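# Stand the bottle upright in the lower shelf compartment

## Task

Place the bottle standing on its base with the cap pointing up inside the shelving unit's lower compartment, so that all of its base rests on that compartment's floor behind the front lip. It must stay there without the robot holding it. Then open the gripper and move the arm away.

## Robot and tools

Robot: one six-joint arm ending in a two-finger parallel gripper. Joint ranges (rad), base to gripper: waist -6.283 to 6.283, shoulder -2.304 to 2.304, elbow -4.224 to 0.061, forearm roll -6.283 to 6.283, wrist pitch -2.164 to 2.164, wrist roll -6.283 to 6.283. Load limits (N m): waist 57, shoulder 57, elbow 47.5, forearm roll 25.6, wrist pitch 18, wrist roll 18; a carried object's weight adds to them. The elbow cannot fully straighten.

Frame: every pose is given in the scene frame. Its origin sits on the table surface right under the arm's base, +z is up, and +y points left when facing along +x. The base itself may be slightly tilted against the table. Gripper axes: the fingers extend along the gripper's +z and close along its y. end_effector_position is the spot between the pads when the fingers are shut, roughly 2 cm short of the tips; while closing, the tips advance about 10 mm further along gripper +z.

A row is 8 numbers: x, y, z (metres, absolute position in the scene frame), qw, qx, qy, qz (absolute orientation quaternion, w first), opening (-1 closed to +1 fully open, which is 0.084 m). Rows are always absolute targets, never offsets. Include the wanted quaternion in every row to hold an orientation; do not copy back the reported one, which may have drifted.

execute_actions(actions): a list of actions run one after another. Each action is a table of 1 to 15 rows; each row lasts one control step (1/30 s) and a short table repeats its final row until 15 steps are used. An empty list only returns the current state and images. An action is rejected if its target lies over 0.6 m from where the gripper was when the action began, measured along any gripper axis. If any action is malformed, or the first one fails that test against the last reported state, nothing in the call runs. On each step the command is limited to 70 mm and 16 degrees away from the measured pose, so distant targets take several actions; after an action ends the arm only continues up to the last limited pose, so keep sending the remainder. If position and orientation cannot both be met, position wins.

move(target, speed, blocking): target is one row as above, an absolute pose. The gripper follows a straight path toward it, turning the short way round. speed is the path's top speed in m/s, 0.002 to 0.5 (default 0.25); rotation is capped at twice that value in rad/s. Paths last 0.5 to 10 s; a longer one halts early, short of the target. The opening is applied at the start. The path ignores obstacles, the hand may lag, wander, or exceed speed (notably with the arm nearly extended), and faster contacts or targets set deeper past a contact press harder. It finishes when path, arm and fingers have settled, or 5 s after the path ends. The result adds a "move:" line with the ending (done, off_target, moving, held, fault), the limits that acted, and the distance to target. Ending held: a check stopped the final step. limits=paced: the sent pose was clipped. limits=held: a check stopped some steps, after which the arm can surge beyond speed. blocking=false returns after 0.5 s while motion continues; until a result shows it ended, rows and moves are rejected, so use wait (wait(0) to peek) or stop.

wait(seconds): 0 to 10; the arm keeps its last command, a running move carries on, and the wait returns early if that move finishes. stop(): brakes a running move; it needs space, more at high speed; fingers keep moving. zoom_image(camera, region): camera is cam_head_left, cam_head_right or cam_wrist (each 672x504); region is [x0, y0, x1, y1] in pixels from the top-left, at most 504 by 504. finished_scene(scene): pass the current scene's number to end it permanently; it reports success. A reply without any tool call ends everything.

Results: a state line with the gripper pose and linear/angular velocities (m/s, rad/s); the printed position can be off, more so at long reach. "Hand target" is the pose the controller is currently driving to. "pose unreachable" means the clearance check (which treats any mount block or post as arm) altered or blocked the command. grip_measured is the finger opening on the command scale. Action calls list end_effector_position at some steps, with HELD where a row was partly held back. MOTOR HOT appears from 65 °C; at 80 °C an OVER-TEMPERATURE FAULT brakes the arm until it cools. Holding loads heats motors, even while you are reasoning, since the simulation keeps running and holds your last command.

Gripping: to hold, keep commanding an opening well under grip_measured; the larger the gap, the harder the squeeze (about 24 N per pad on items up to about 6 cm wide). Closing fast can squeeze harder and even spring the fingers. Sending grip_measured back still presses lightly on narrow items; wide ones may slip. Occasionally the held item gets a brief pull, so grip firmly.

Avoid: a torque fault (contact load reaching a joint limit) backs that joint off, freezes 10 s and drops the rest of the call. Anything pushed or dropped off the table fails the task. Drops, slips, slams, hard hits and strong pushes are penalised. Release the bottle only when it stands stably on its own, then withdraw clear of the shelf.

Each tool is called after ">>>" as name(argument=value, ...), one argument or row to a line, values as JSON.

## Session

>>> execute_actions(
  actions=[],
)

Scene clock: 0.00 s.
end_effector_position=(+0.4595, +0.4108, +0.3816) grip_measured=+1.00 end_effector_quat_wxyz=(-0.106, -0.297, +0.949, +0.022) end_effector_velocity=(-0.000, -0.000, -0.000) end_effector_angular_velocity=(+0.000, +0.001, -0.000)
Joint positions: [ 0.01   0.533 -0.747  0.703 -1.076  2.295  0.084]
Joint velocities: [ 0.001  0.     0.001  0.     0.     0.    -0.   ]
Hand target: +0.459, +0.411, +0.382; -0.106, -0.297, +0.949, +0.022

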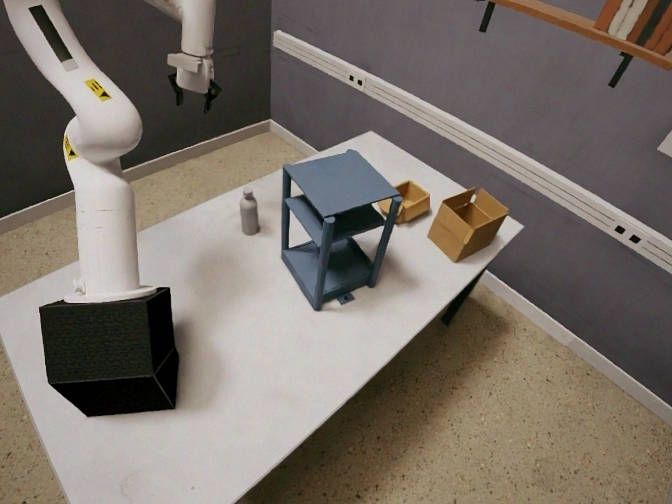

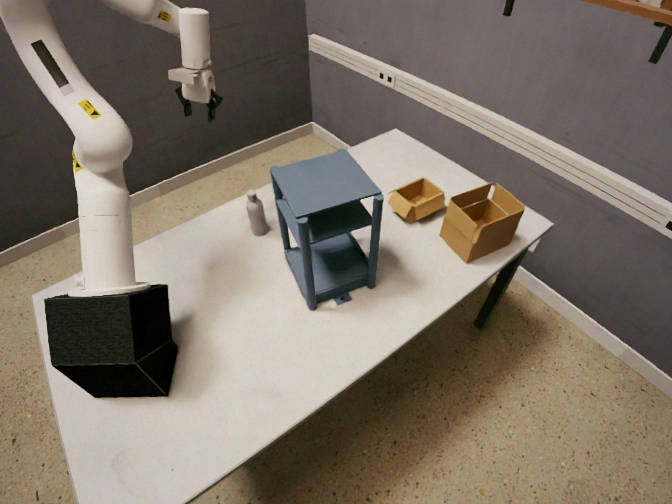

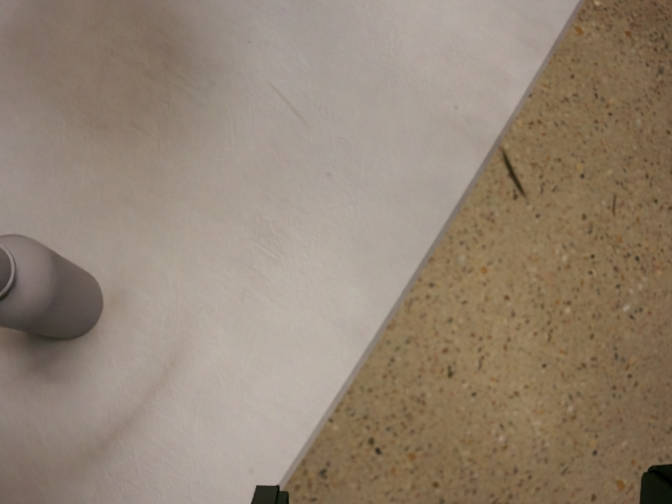

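Similar layout; bottle near (0.495, 0.18).

>>> move(
  target=[0.51,0.36,0.25,0.43,0.543,-0.613,0.38,1],
)

>>> move(
  target=[0.51,0.3,0.085,0.43,0.543,-0.613,0.38,1],
)

Scene clock: 5.83 s.
end_effector_position=(+0.5101, +0.3607, +0.2500) grip_measured=+1.00 end_effector_quat_wxyz=(-0.428, -0.544, +0.613, -0.380) end_effector_velocity=(-0.000, -0.001, -0.001) end_effector_angular_velocity=(-0.003, +0.002, +0.002)
Joint positions: [ 0.637 -0.143 -1.118 -0.542 -1.28   2.878  0.084]
Joint velocities: [ 0.001 -0.003 -0.    -0.003 -0.001  0.001 -0.   ]
Hand target: +0.510, +0.361, +0.250; -0.429, -0.544, +0.613, -0.380
Off the commanded pose: 0.001 m, 0 deg.
move: done

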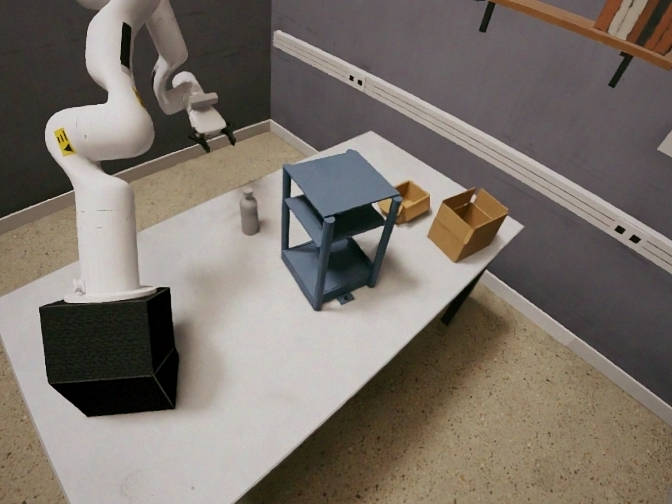

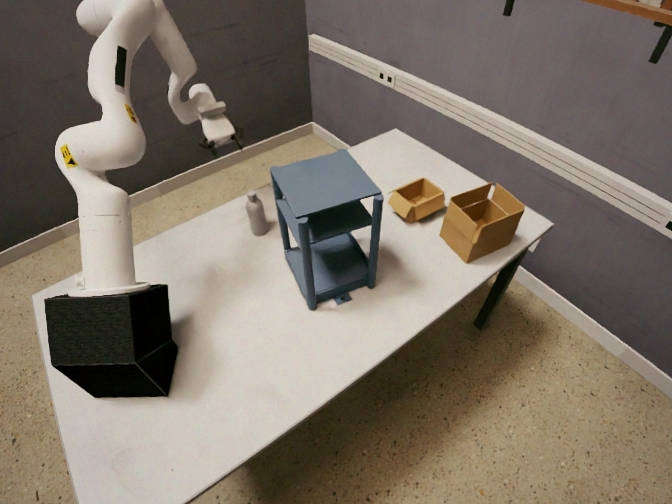

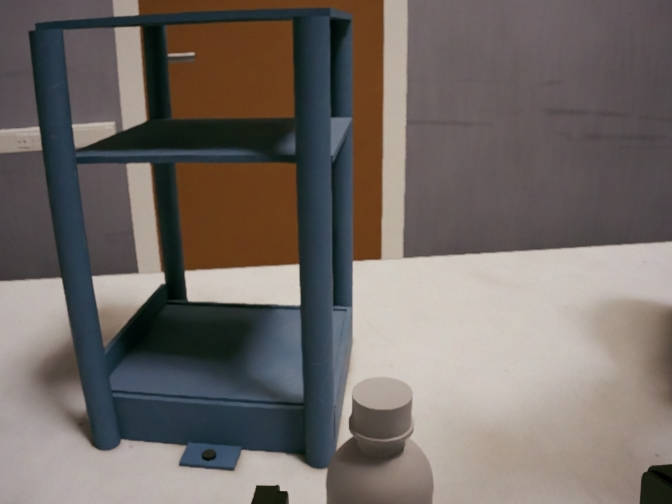

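Scene clock: 7.03 s.
end_effector_position=(+0.5100, +0.3006, +0.0852) grip_measured=+1.00 end_effector_quat_wxyz=(-0.430, -0.543, +0.613, -0.380) end_effector_velocity=(-0.001, -0.002, -0.002) end_effector_angular_velocity=(-0.003, +0.002, -0.001)
Joint positions: [ 0.616 -0.505 -1.225 -0.608 -1.061  3.012  0.084]
Joint velocities: [-0.001 -0.006 -0.001 -0.     0.001  0.001 -0.   ]
Hand target: +0.510, +0.300, +0.085; -0.430, -0.543, +0.613, -0.380
Off the commanded pose: 0.001 m, 0 deg.
move: done

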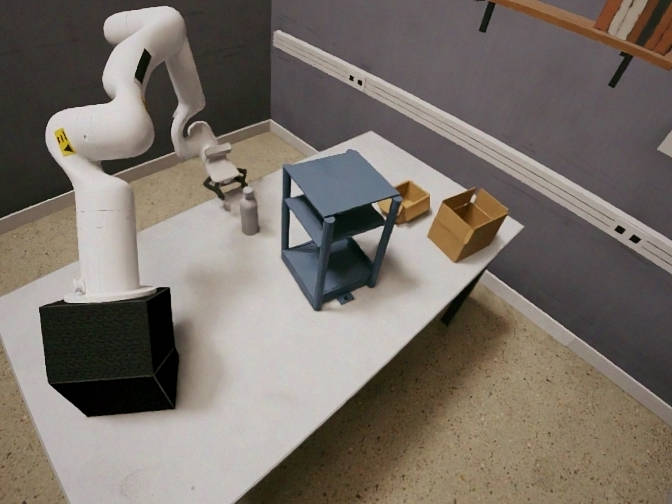

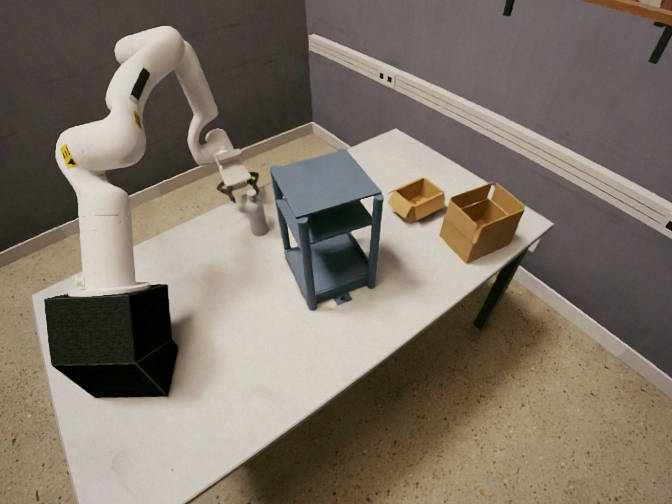

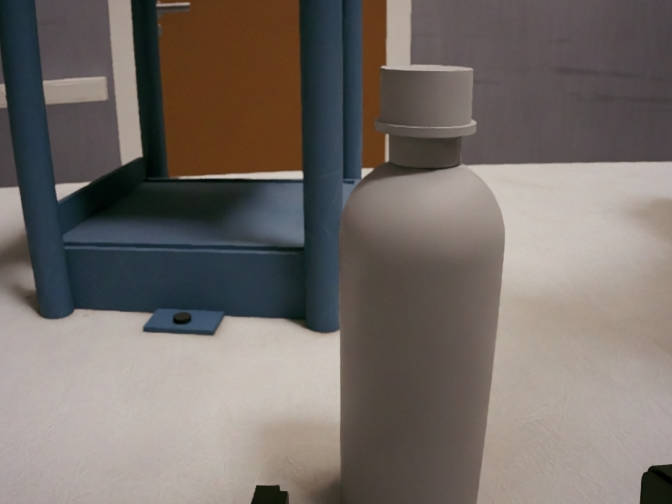

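>>> move(
  target=[0.495,0.177,0.075,0.43,0.543,-0.613,0.38,1],
  speed=0.12,
)

>>> move(
  target=[0.495,0.177,0.075,0.43,0.543,-0.613,0.38,-0.6],
)

>>> move(
  target=[0.51,0.175,0.13,0.43,0.543,-0.613,0.38,-0.6],
  speed=0.1,
)

>>> move(
  target=[0.625,0.09,0.143,0.44,0.526,-0.627,0.369,-0.6],
  speed=0.15,
)

Scene clock: 13.60 s.
end_effector_position=(+0.4953, +0.1773, +0.0748) grip_measured=+1.00 end_effector_quat_wxyz=(-0.430, -0.543, +0.613, -0.380) end_effector_velocity=(+0.000, -0.001, +0.001) end_effector_angular_velocity=(-0.002, -0.001, +0.000)
Joint positions: [ 0.48  -0.536 -1.035 -0.778 -0.842  3.11   0.084]
Joint velocities: [-0.001  0.     0.002 -0.003 -0.     0.002 -0.   ]
Hand target: +0.495, +0.177, +0.075; -0.430, -0.543, +0.613, -0.380
Off the commanded pose: 0.000 m, 0 deg.
move: done

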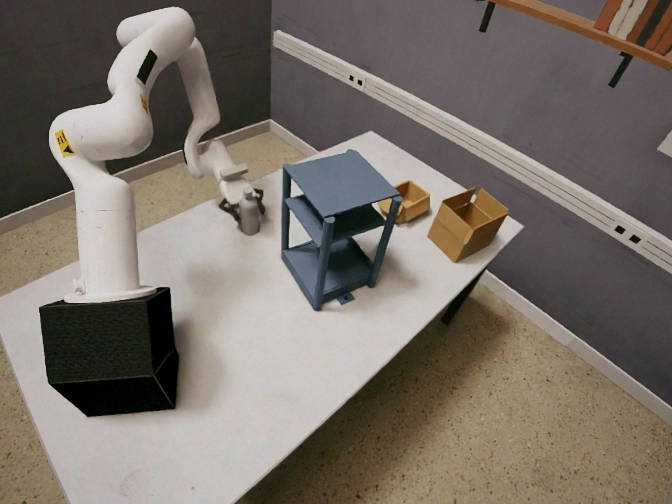

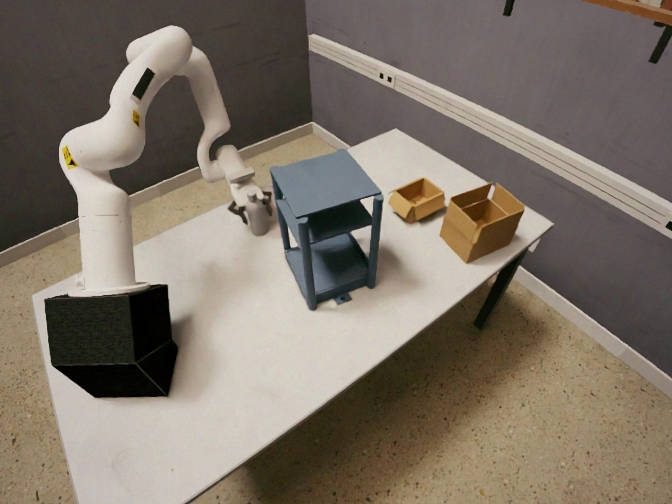

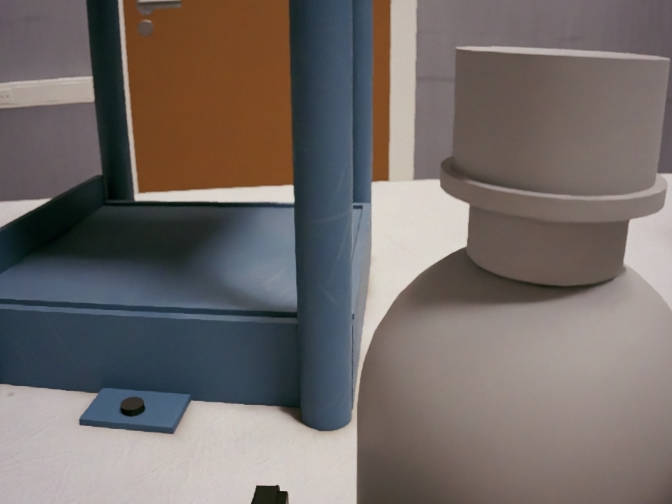

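Scene clock: 14.30 s.
end_effector_position=(+0.4951, +0.1771, +0.0749) grip_measured=+0.37 end_effector_quat_wxyz=(-0.430, -0.543, +0.613, -0.380) end_effector_velocity=(-0.001, -0.001, +0.000) end_effector_angular_velocity=(-0.003, +0.001, -0.001)
Joint positions: [ 0.48  -0.535 -1.034 -0.778 -0.841  3.111  0.06 ]
Joint velocities: [ 0.    -0.001  0.     0.    -0.002  0.    -0.   ]
Hand target: +0.495, +0.177, +0.075; -0.430, -0.543, +0.613, -0.380
Off the commanded pose: 0.000 m, 0 deg.
move: done

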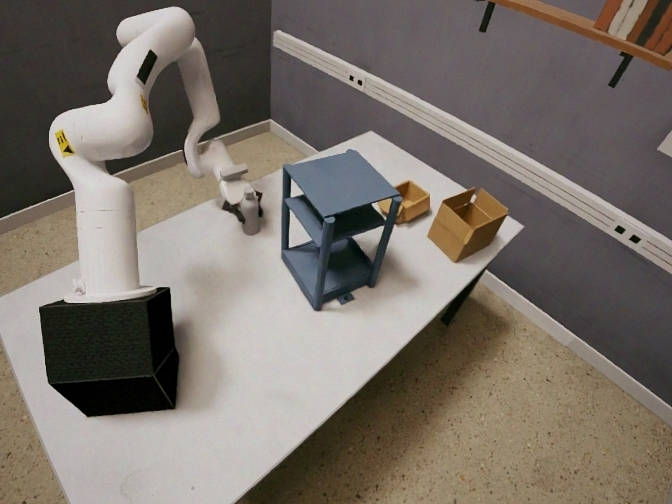

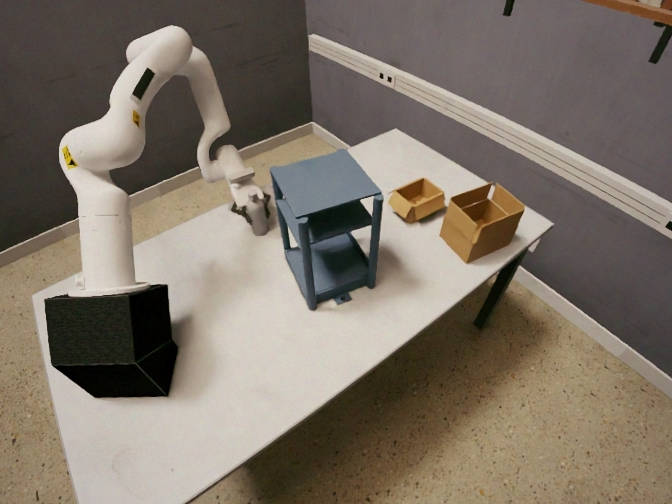

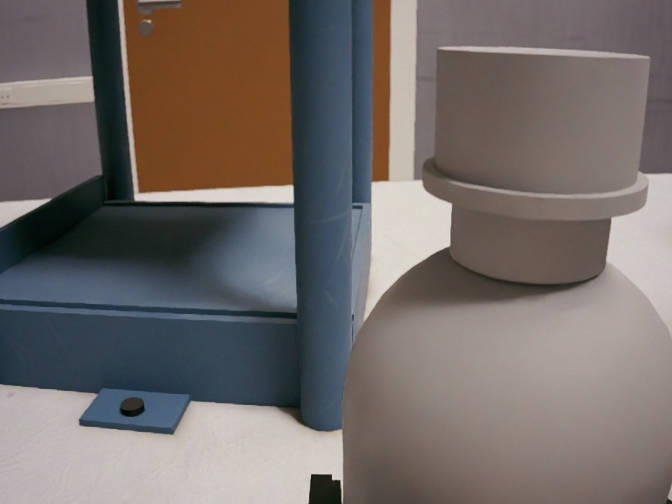

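Scene clock: 15.23 s.
end_effector_position=(+0.5100, +0.1749, +0.1298) grip_measured=+0.37 end_effector_quat_wxyz=(-0.430, -0.543, +0.613, -0.380) end_effector_velocity=(+0.001, +0.001, +0.000) end_effector_angular_velocity=(+0.002, -0.000, +0.001)
Joint positions: [ 0.428 -0.41  -0.969 -0.77  -0.867  3.031  0.06 ]
Joint velocities: [ 0.     0.002 -0.     0.     0.    -0.002 -0.   ]
Hand target: +0.510, +0.175, +0.130; -0.430, -0.543, +0.613, -0.380
Off the commanded pose: 0.000 m, 0 deg.
move: done

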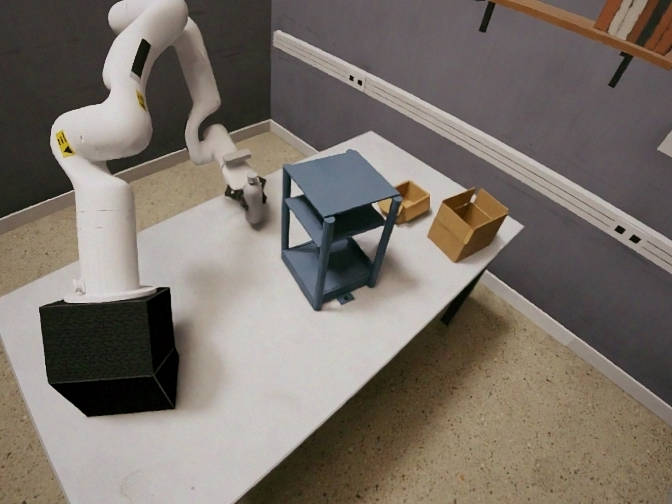

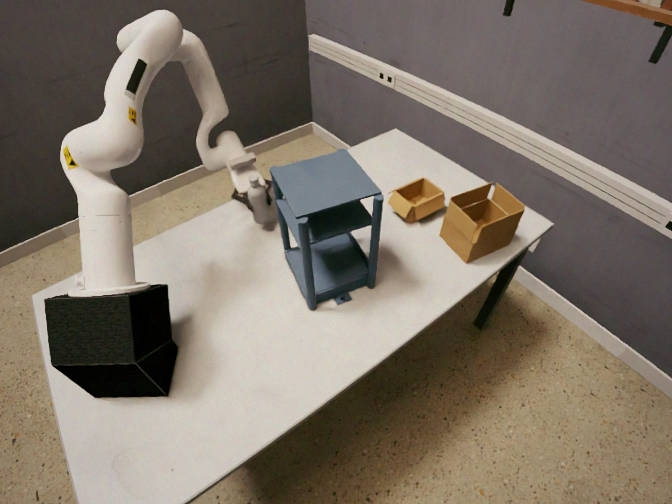

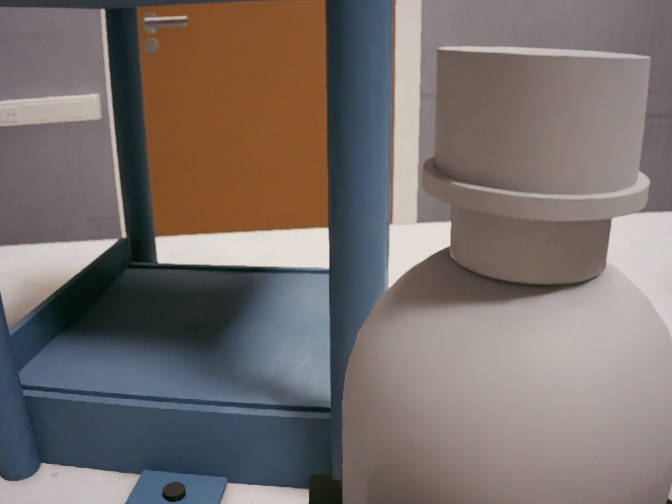

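Scene clock: 16.60 s.
end_effector_position=(+0.6251, +0.0905, +0.1427) grip_measured=+0.37 end_effector_quat_wxyz=(-0.440, -0.526, +0.627, -0.369) end_effector_velocity=(+0.001, -0.001, +0.000) end_effector_angular_velocity=(-0.001, -0.000, -0.002)
Joint positions: [ 0.183 -0.558 -1.212 -0.765 -0.85   2.788  0.06 ]
Joint velocities: [-0.003 -0.002 -0.003  0.001 -0.001 -0.002 -0.   ]
Hand target: +0.625, +0.090, +0.143; -0.440, -0.526, +0.627, -0.369
Off the commanded pose: 0.001 m, 0 deg.
move: done

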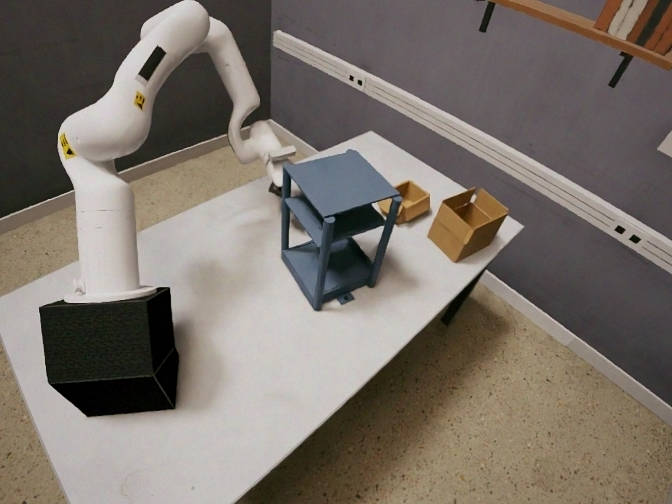

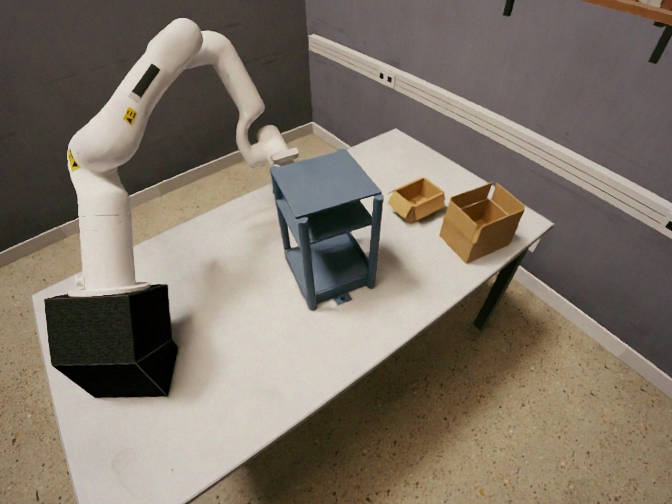

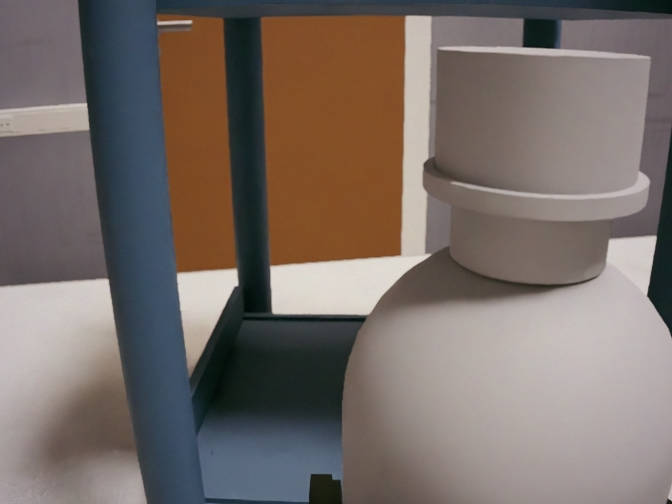

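>>> move(
  target=[0.592,-0.08,0.137,0.44,0.526,-0.627,0.369,-0.6],
  speed=0.09,
)

>>> move(
  target=[0.592,-0.08,0.124,0.44,0.526,-0.627,0.369,-0.6],
  speed=0.02,
)

Scene clock: 21.27 s.
end_effector_position=(+0.5924, -0.0797, +0.1367) grip_measured=+0.37 end_effector_quat_wxyz=(-0.440, -0.526, +0.627, -0.369) end_effector_velocity=(-0.001, -0.001, -0.000) end_effector_angular_velocity=(-0.000, +0.000, -0.000)
Joint positions: [-0.035 -0.704 -1.113 -1.099 -0.614  2.982  0.06 ]
Joint velocities: [-0.001 -0.002  0.    -0.003  0.001  0.002  0.   ]
Hand target: +0.592, -0.080, +0.137; -0.440, -0.526, +0.627, -0.369
Off the commanded pose: 0.001 m, 0 deg.
move: done

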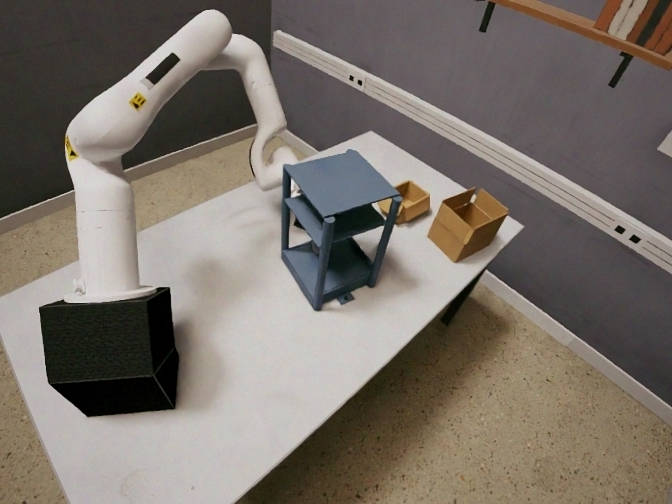

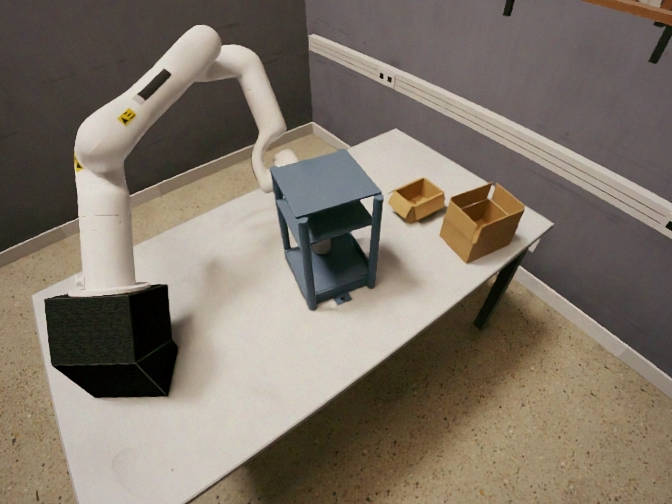

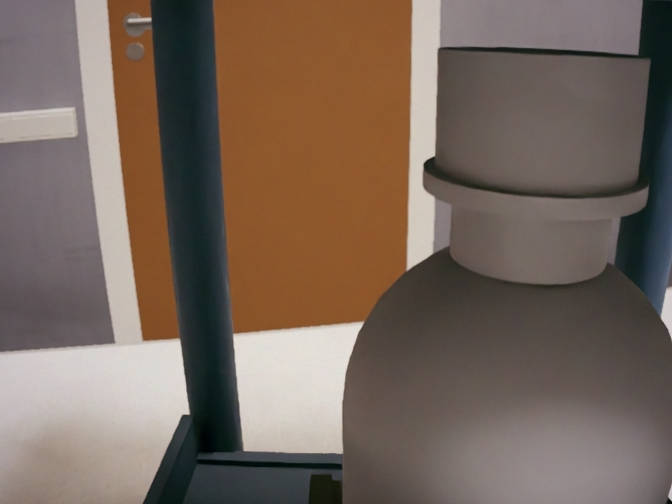

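Scene clock: 22.17 s.
end_effector_position=(+0.5920, -0.0800, +0.1241) grip_measured=+0.37 end_effector_quat_wxyz=(-0.440, -0.526, +0.627, -0.369) end_effector_velocity=(+0.000, -0.000, -0.000) end_effector_angular_velocity=(+0.000, -0.001, +0.000)
Joint positions: [-0.022 -0.731 -1.132 -1.101 -0.616  2.999  0.06 ]
Joint velocities: [-0.    -0.    -0.001 -0.     0.     0.001 -0.   ]
Hand target: +0.592, -0.080, +0.124; -0.440, -0.526, +0.627, -0.369
Off the commanded pose: 0.000 m, 0 deg.
move: done

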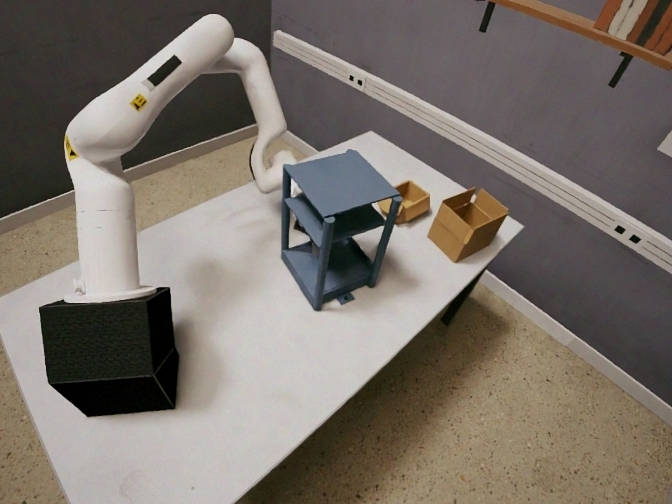

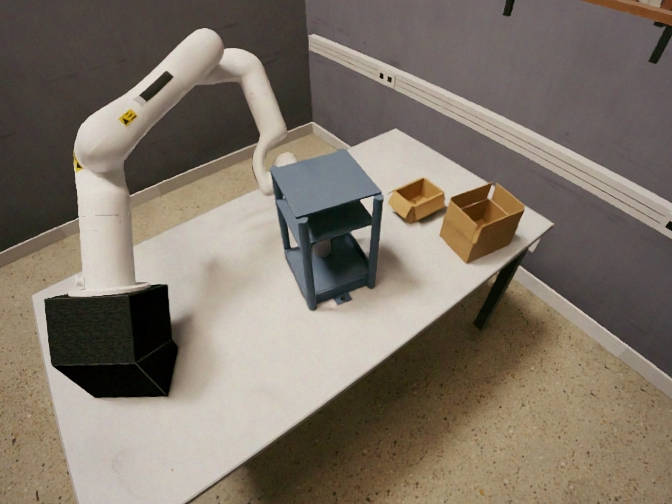

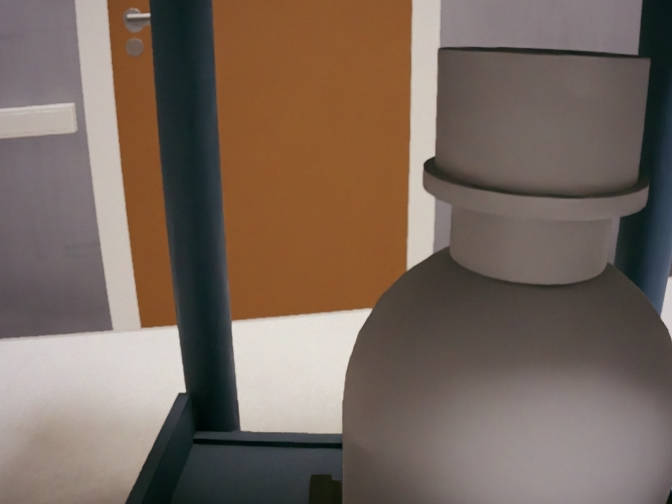

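>>> move(
  target=[0.592,-0.08,0.1205,0.44,0.526,-0.627,0.369,-0.6],
  speed=0.02,
)

>>> move(
  target=[0.592,-0.08,0.1205,0.44,0.526,-0.627,0.369,0.9],
)

>>> move(
  target=[0.632,0.14,0.125,0.44,0.526,-0.627,0.369,0.9],
  speed=0.2,
)

Scene clock: 28.57 s.
end_effector_position=(+0.5921, -0.0804, +0.1220) grip_measured=+0.37 end_effector_quat_wxyz=(-0.441, -0.525, +0.626, -0.370) end_effector_velocity=(-0.000, -0.000, -0.002) end_effector_angular_velocity=(+0.004, +0.001, +0.000)
Joint positions: [-0.019 -0.738 -1.137 -1.101 -0.621  3.002  0.06 ]
Joint velocities: [ 0.    -0.002 -0.001 -0.     0.005 -0.    -0.   ]
Hand target: +0.592, -0.080, +0.121; -0.440, -0.526, +0.627, -0.369
Off the commanded pose: 0.002 m, 0 deg.
move: done

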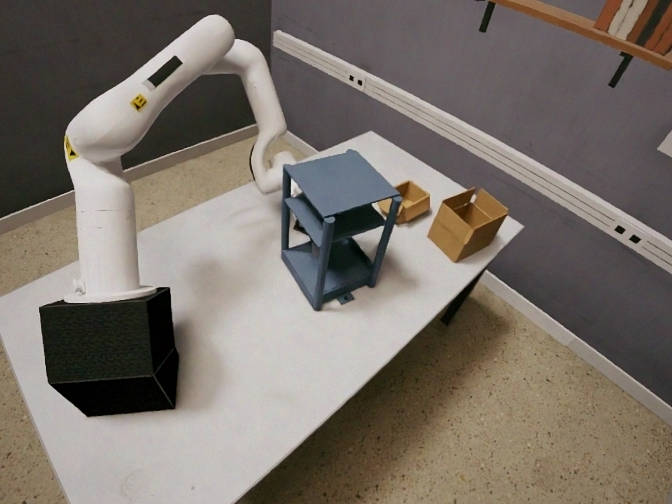

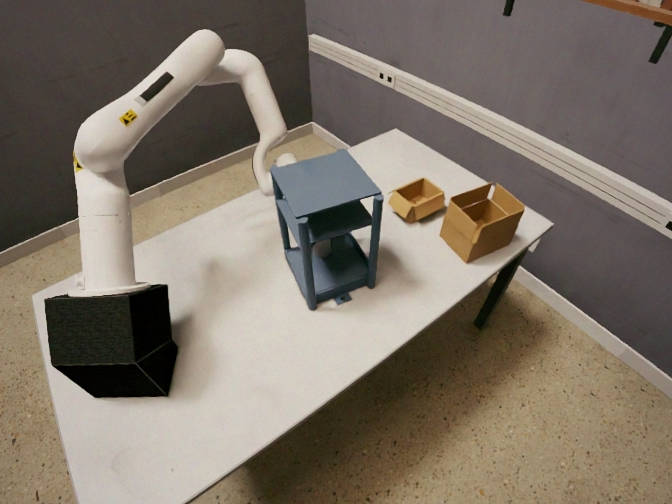

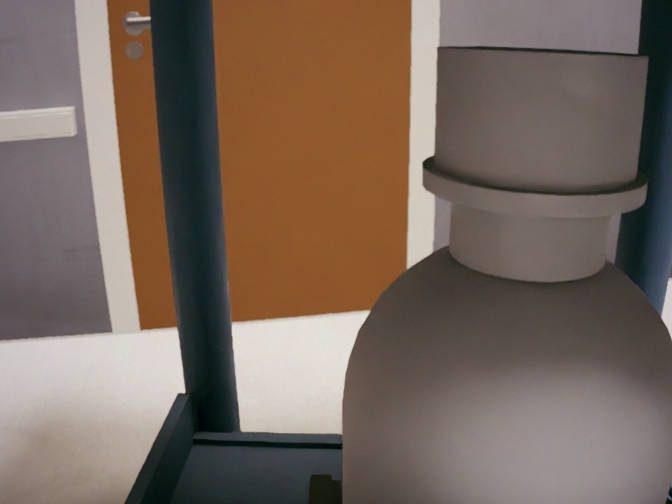

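Scene clock: 29.27 s.
end_effector_position=(+0.5920, -0.0800, +0.1205) grip_measured=+0.90 end_effector_quat_wxyz=(-0.440, -0.526, +0.627, -0.369) end_effector_velocity=(-0.001, -0.002, +0.001) end_effector_angular_velocity=(-0.002, +0.000, -0.003)
Joint positions: [-0.019 -0.738 -1.137 -1.101 -0.616  3.003  0.08 ]
Joint velocities: [-0.002 -0.001  0.     0.    -0.001 -0.    -0.   ]
Hand target: +0.592, -0.080, +0.121; -0.440, -0.526, +0.627, -0.369
Off the commanded pose: 0.000 m, 0 deg.
move: done

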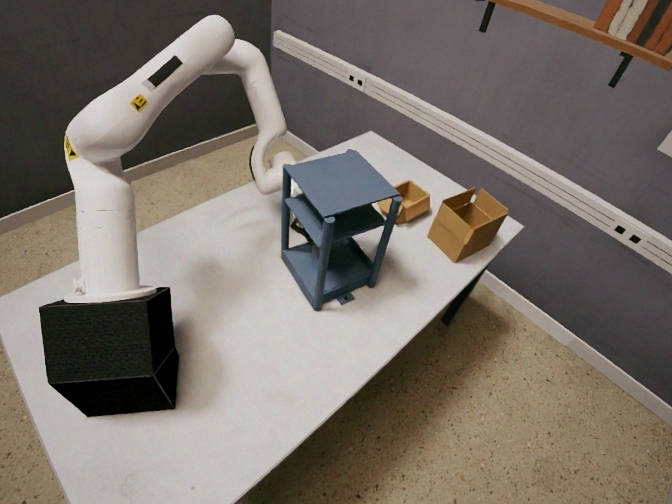

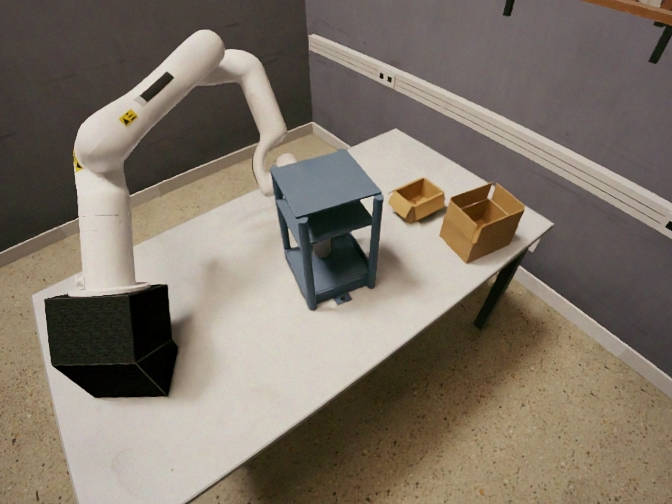

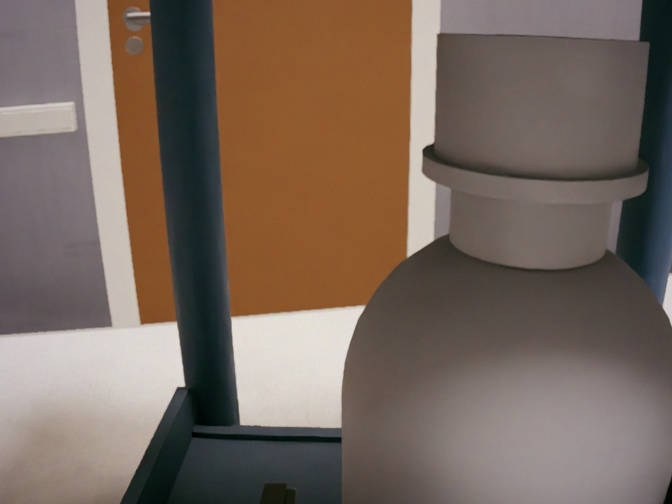

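Scene clock: 30.80 s.
end_effector_position=(+0.6314, +0.1395, +0.1253) grip_measured=+0.90 end_effector_quat_wxyz=(-0.440, -0.526, +0.627, -0.369) end_effector_velocity=(+0.001, +0.002, -0.000) end_effector_angular_velocity=(+0.002, -0.002, +0.001)
Joint positions: [ 0.257 -0.577 -1.293 -0.702 -0.928  2.781  0.08 ]
Joint velocities: [ 0.002  0.001 -0.003  0.002 -0.001 -0.001  0.   ]
Hand target: +0.632, +0.140, +0.125; -0.440, -0.526, +0.627, -0.369
Off the commanded pose: 0.001 m, 0 deg.
move: done

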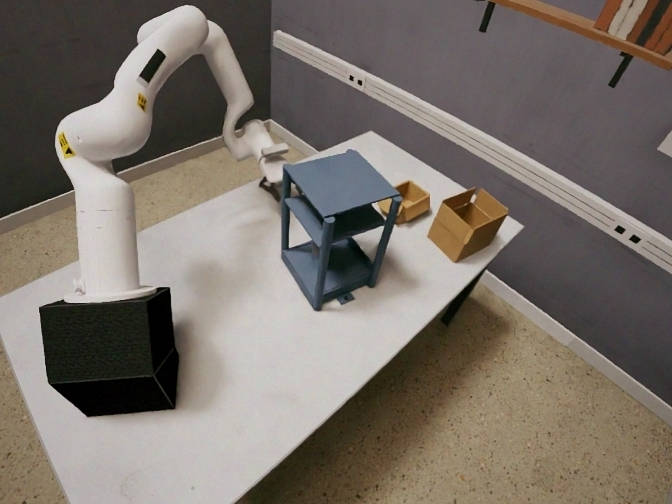

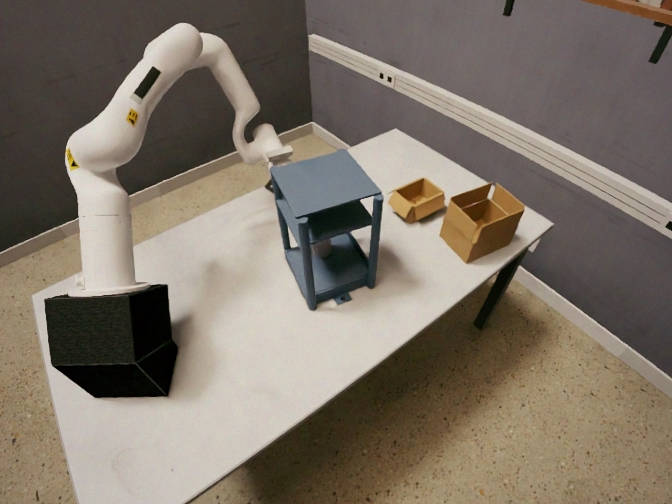

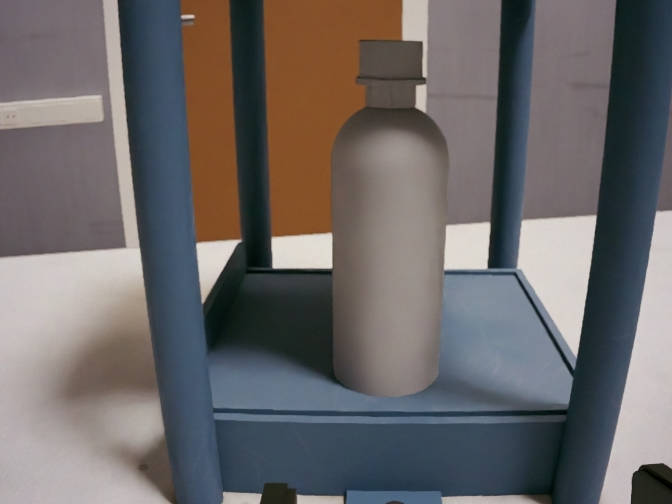

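>>> finished_scene(
  scene=2,
)

The scene is finished: the task was done.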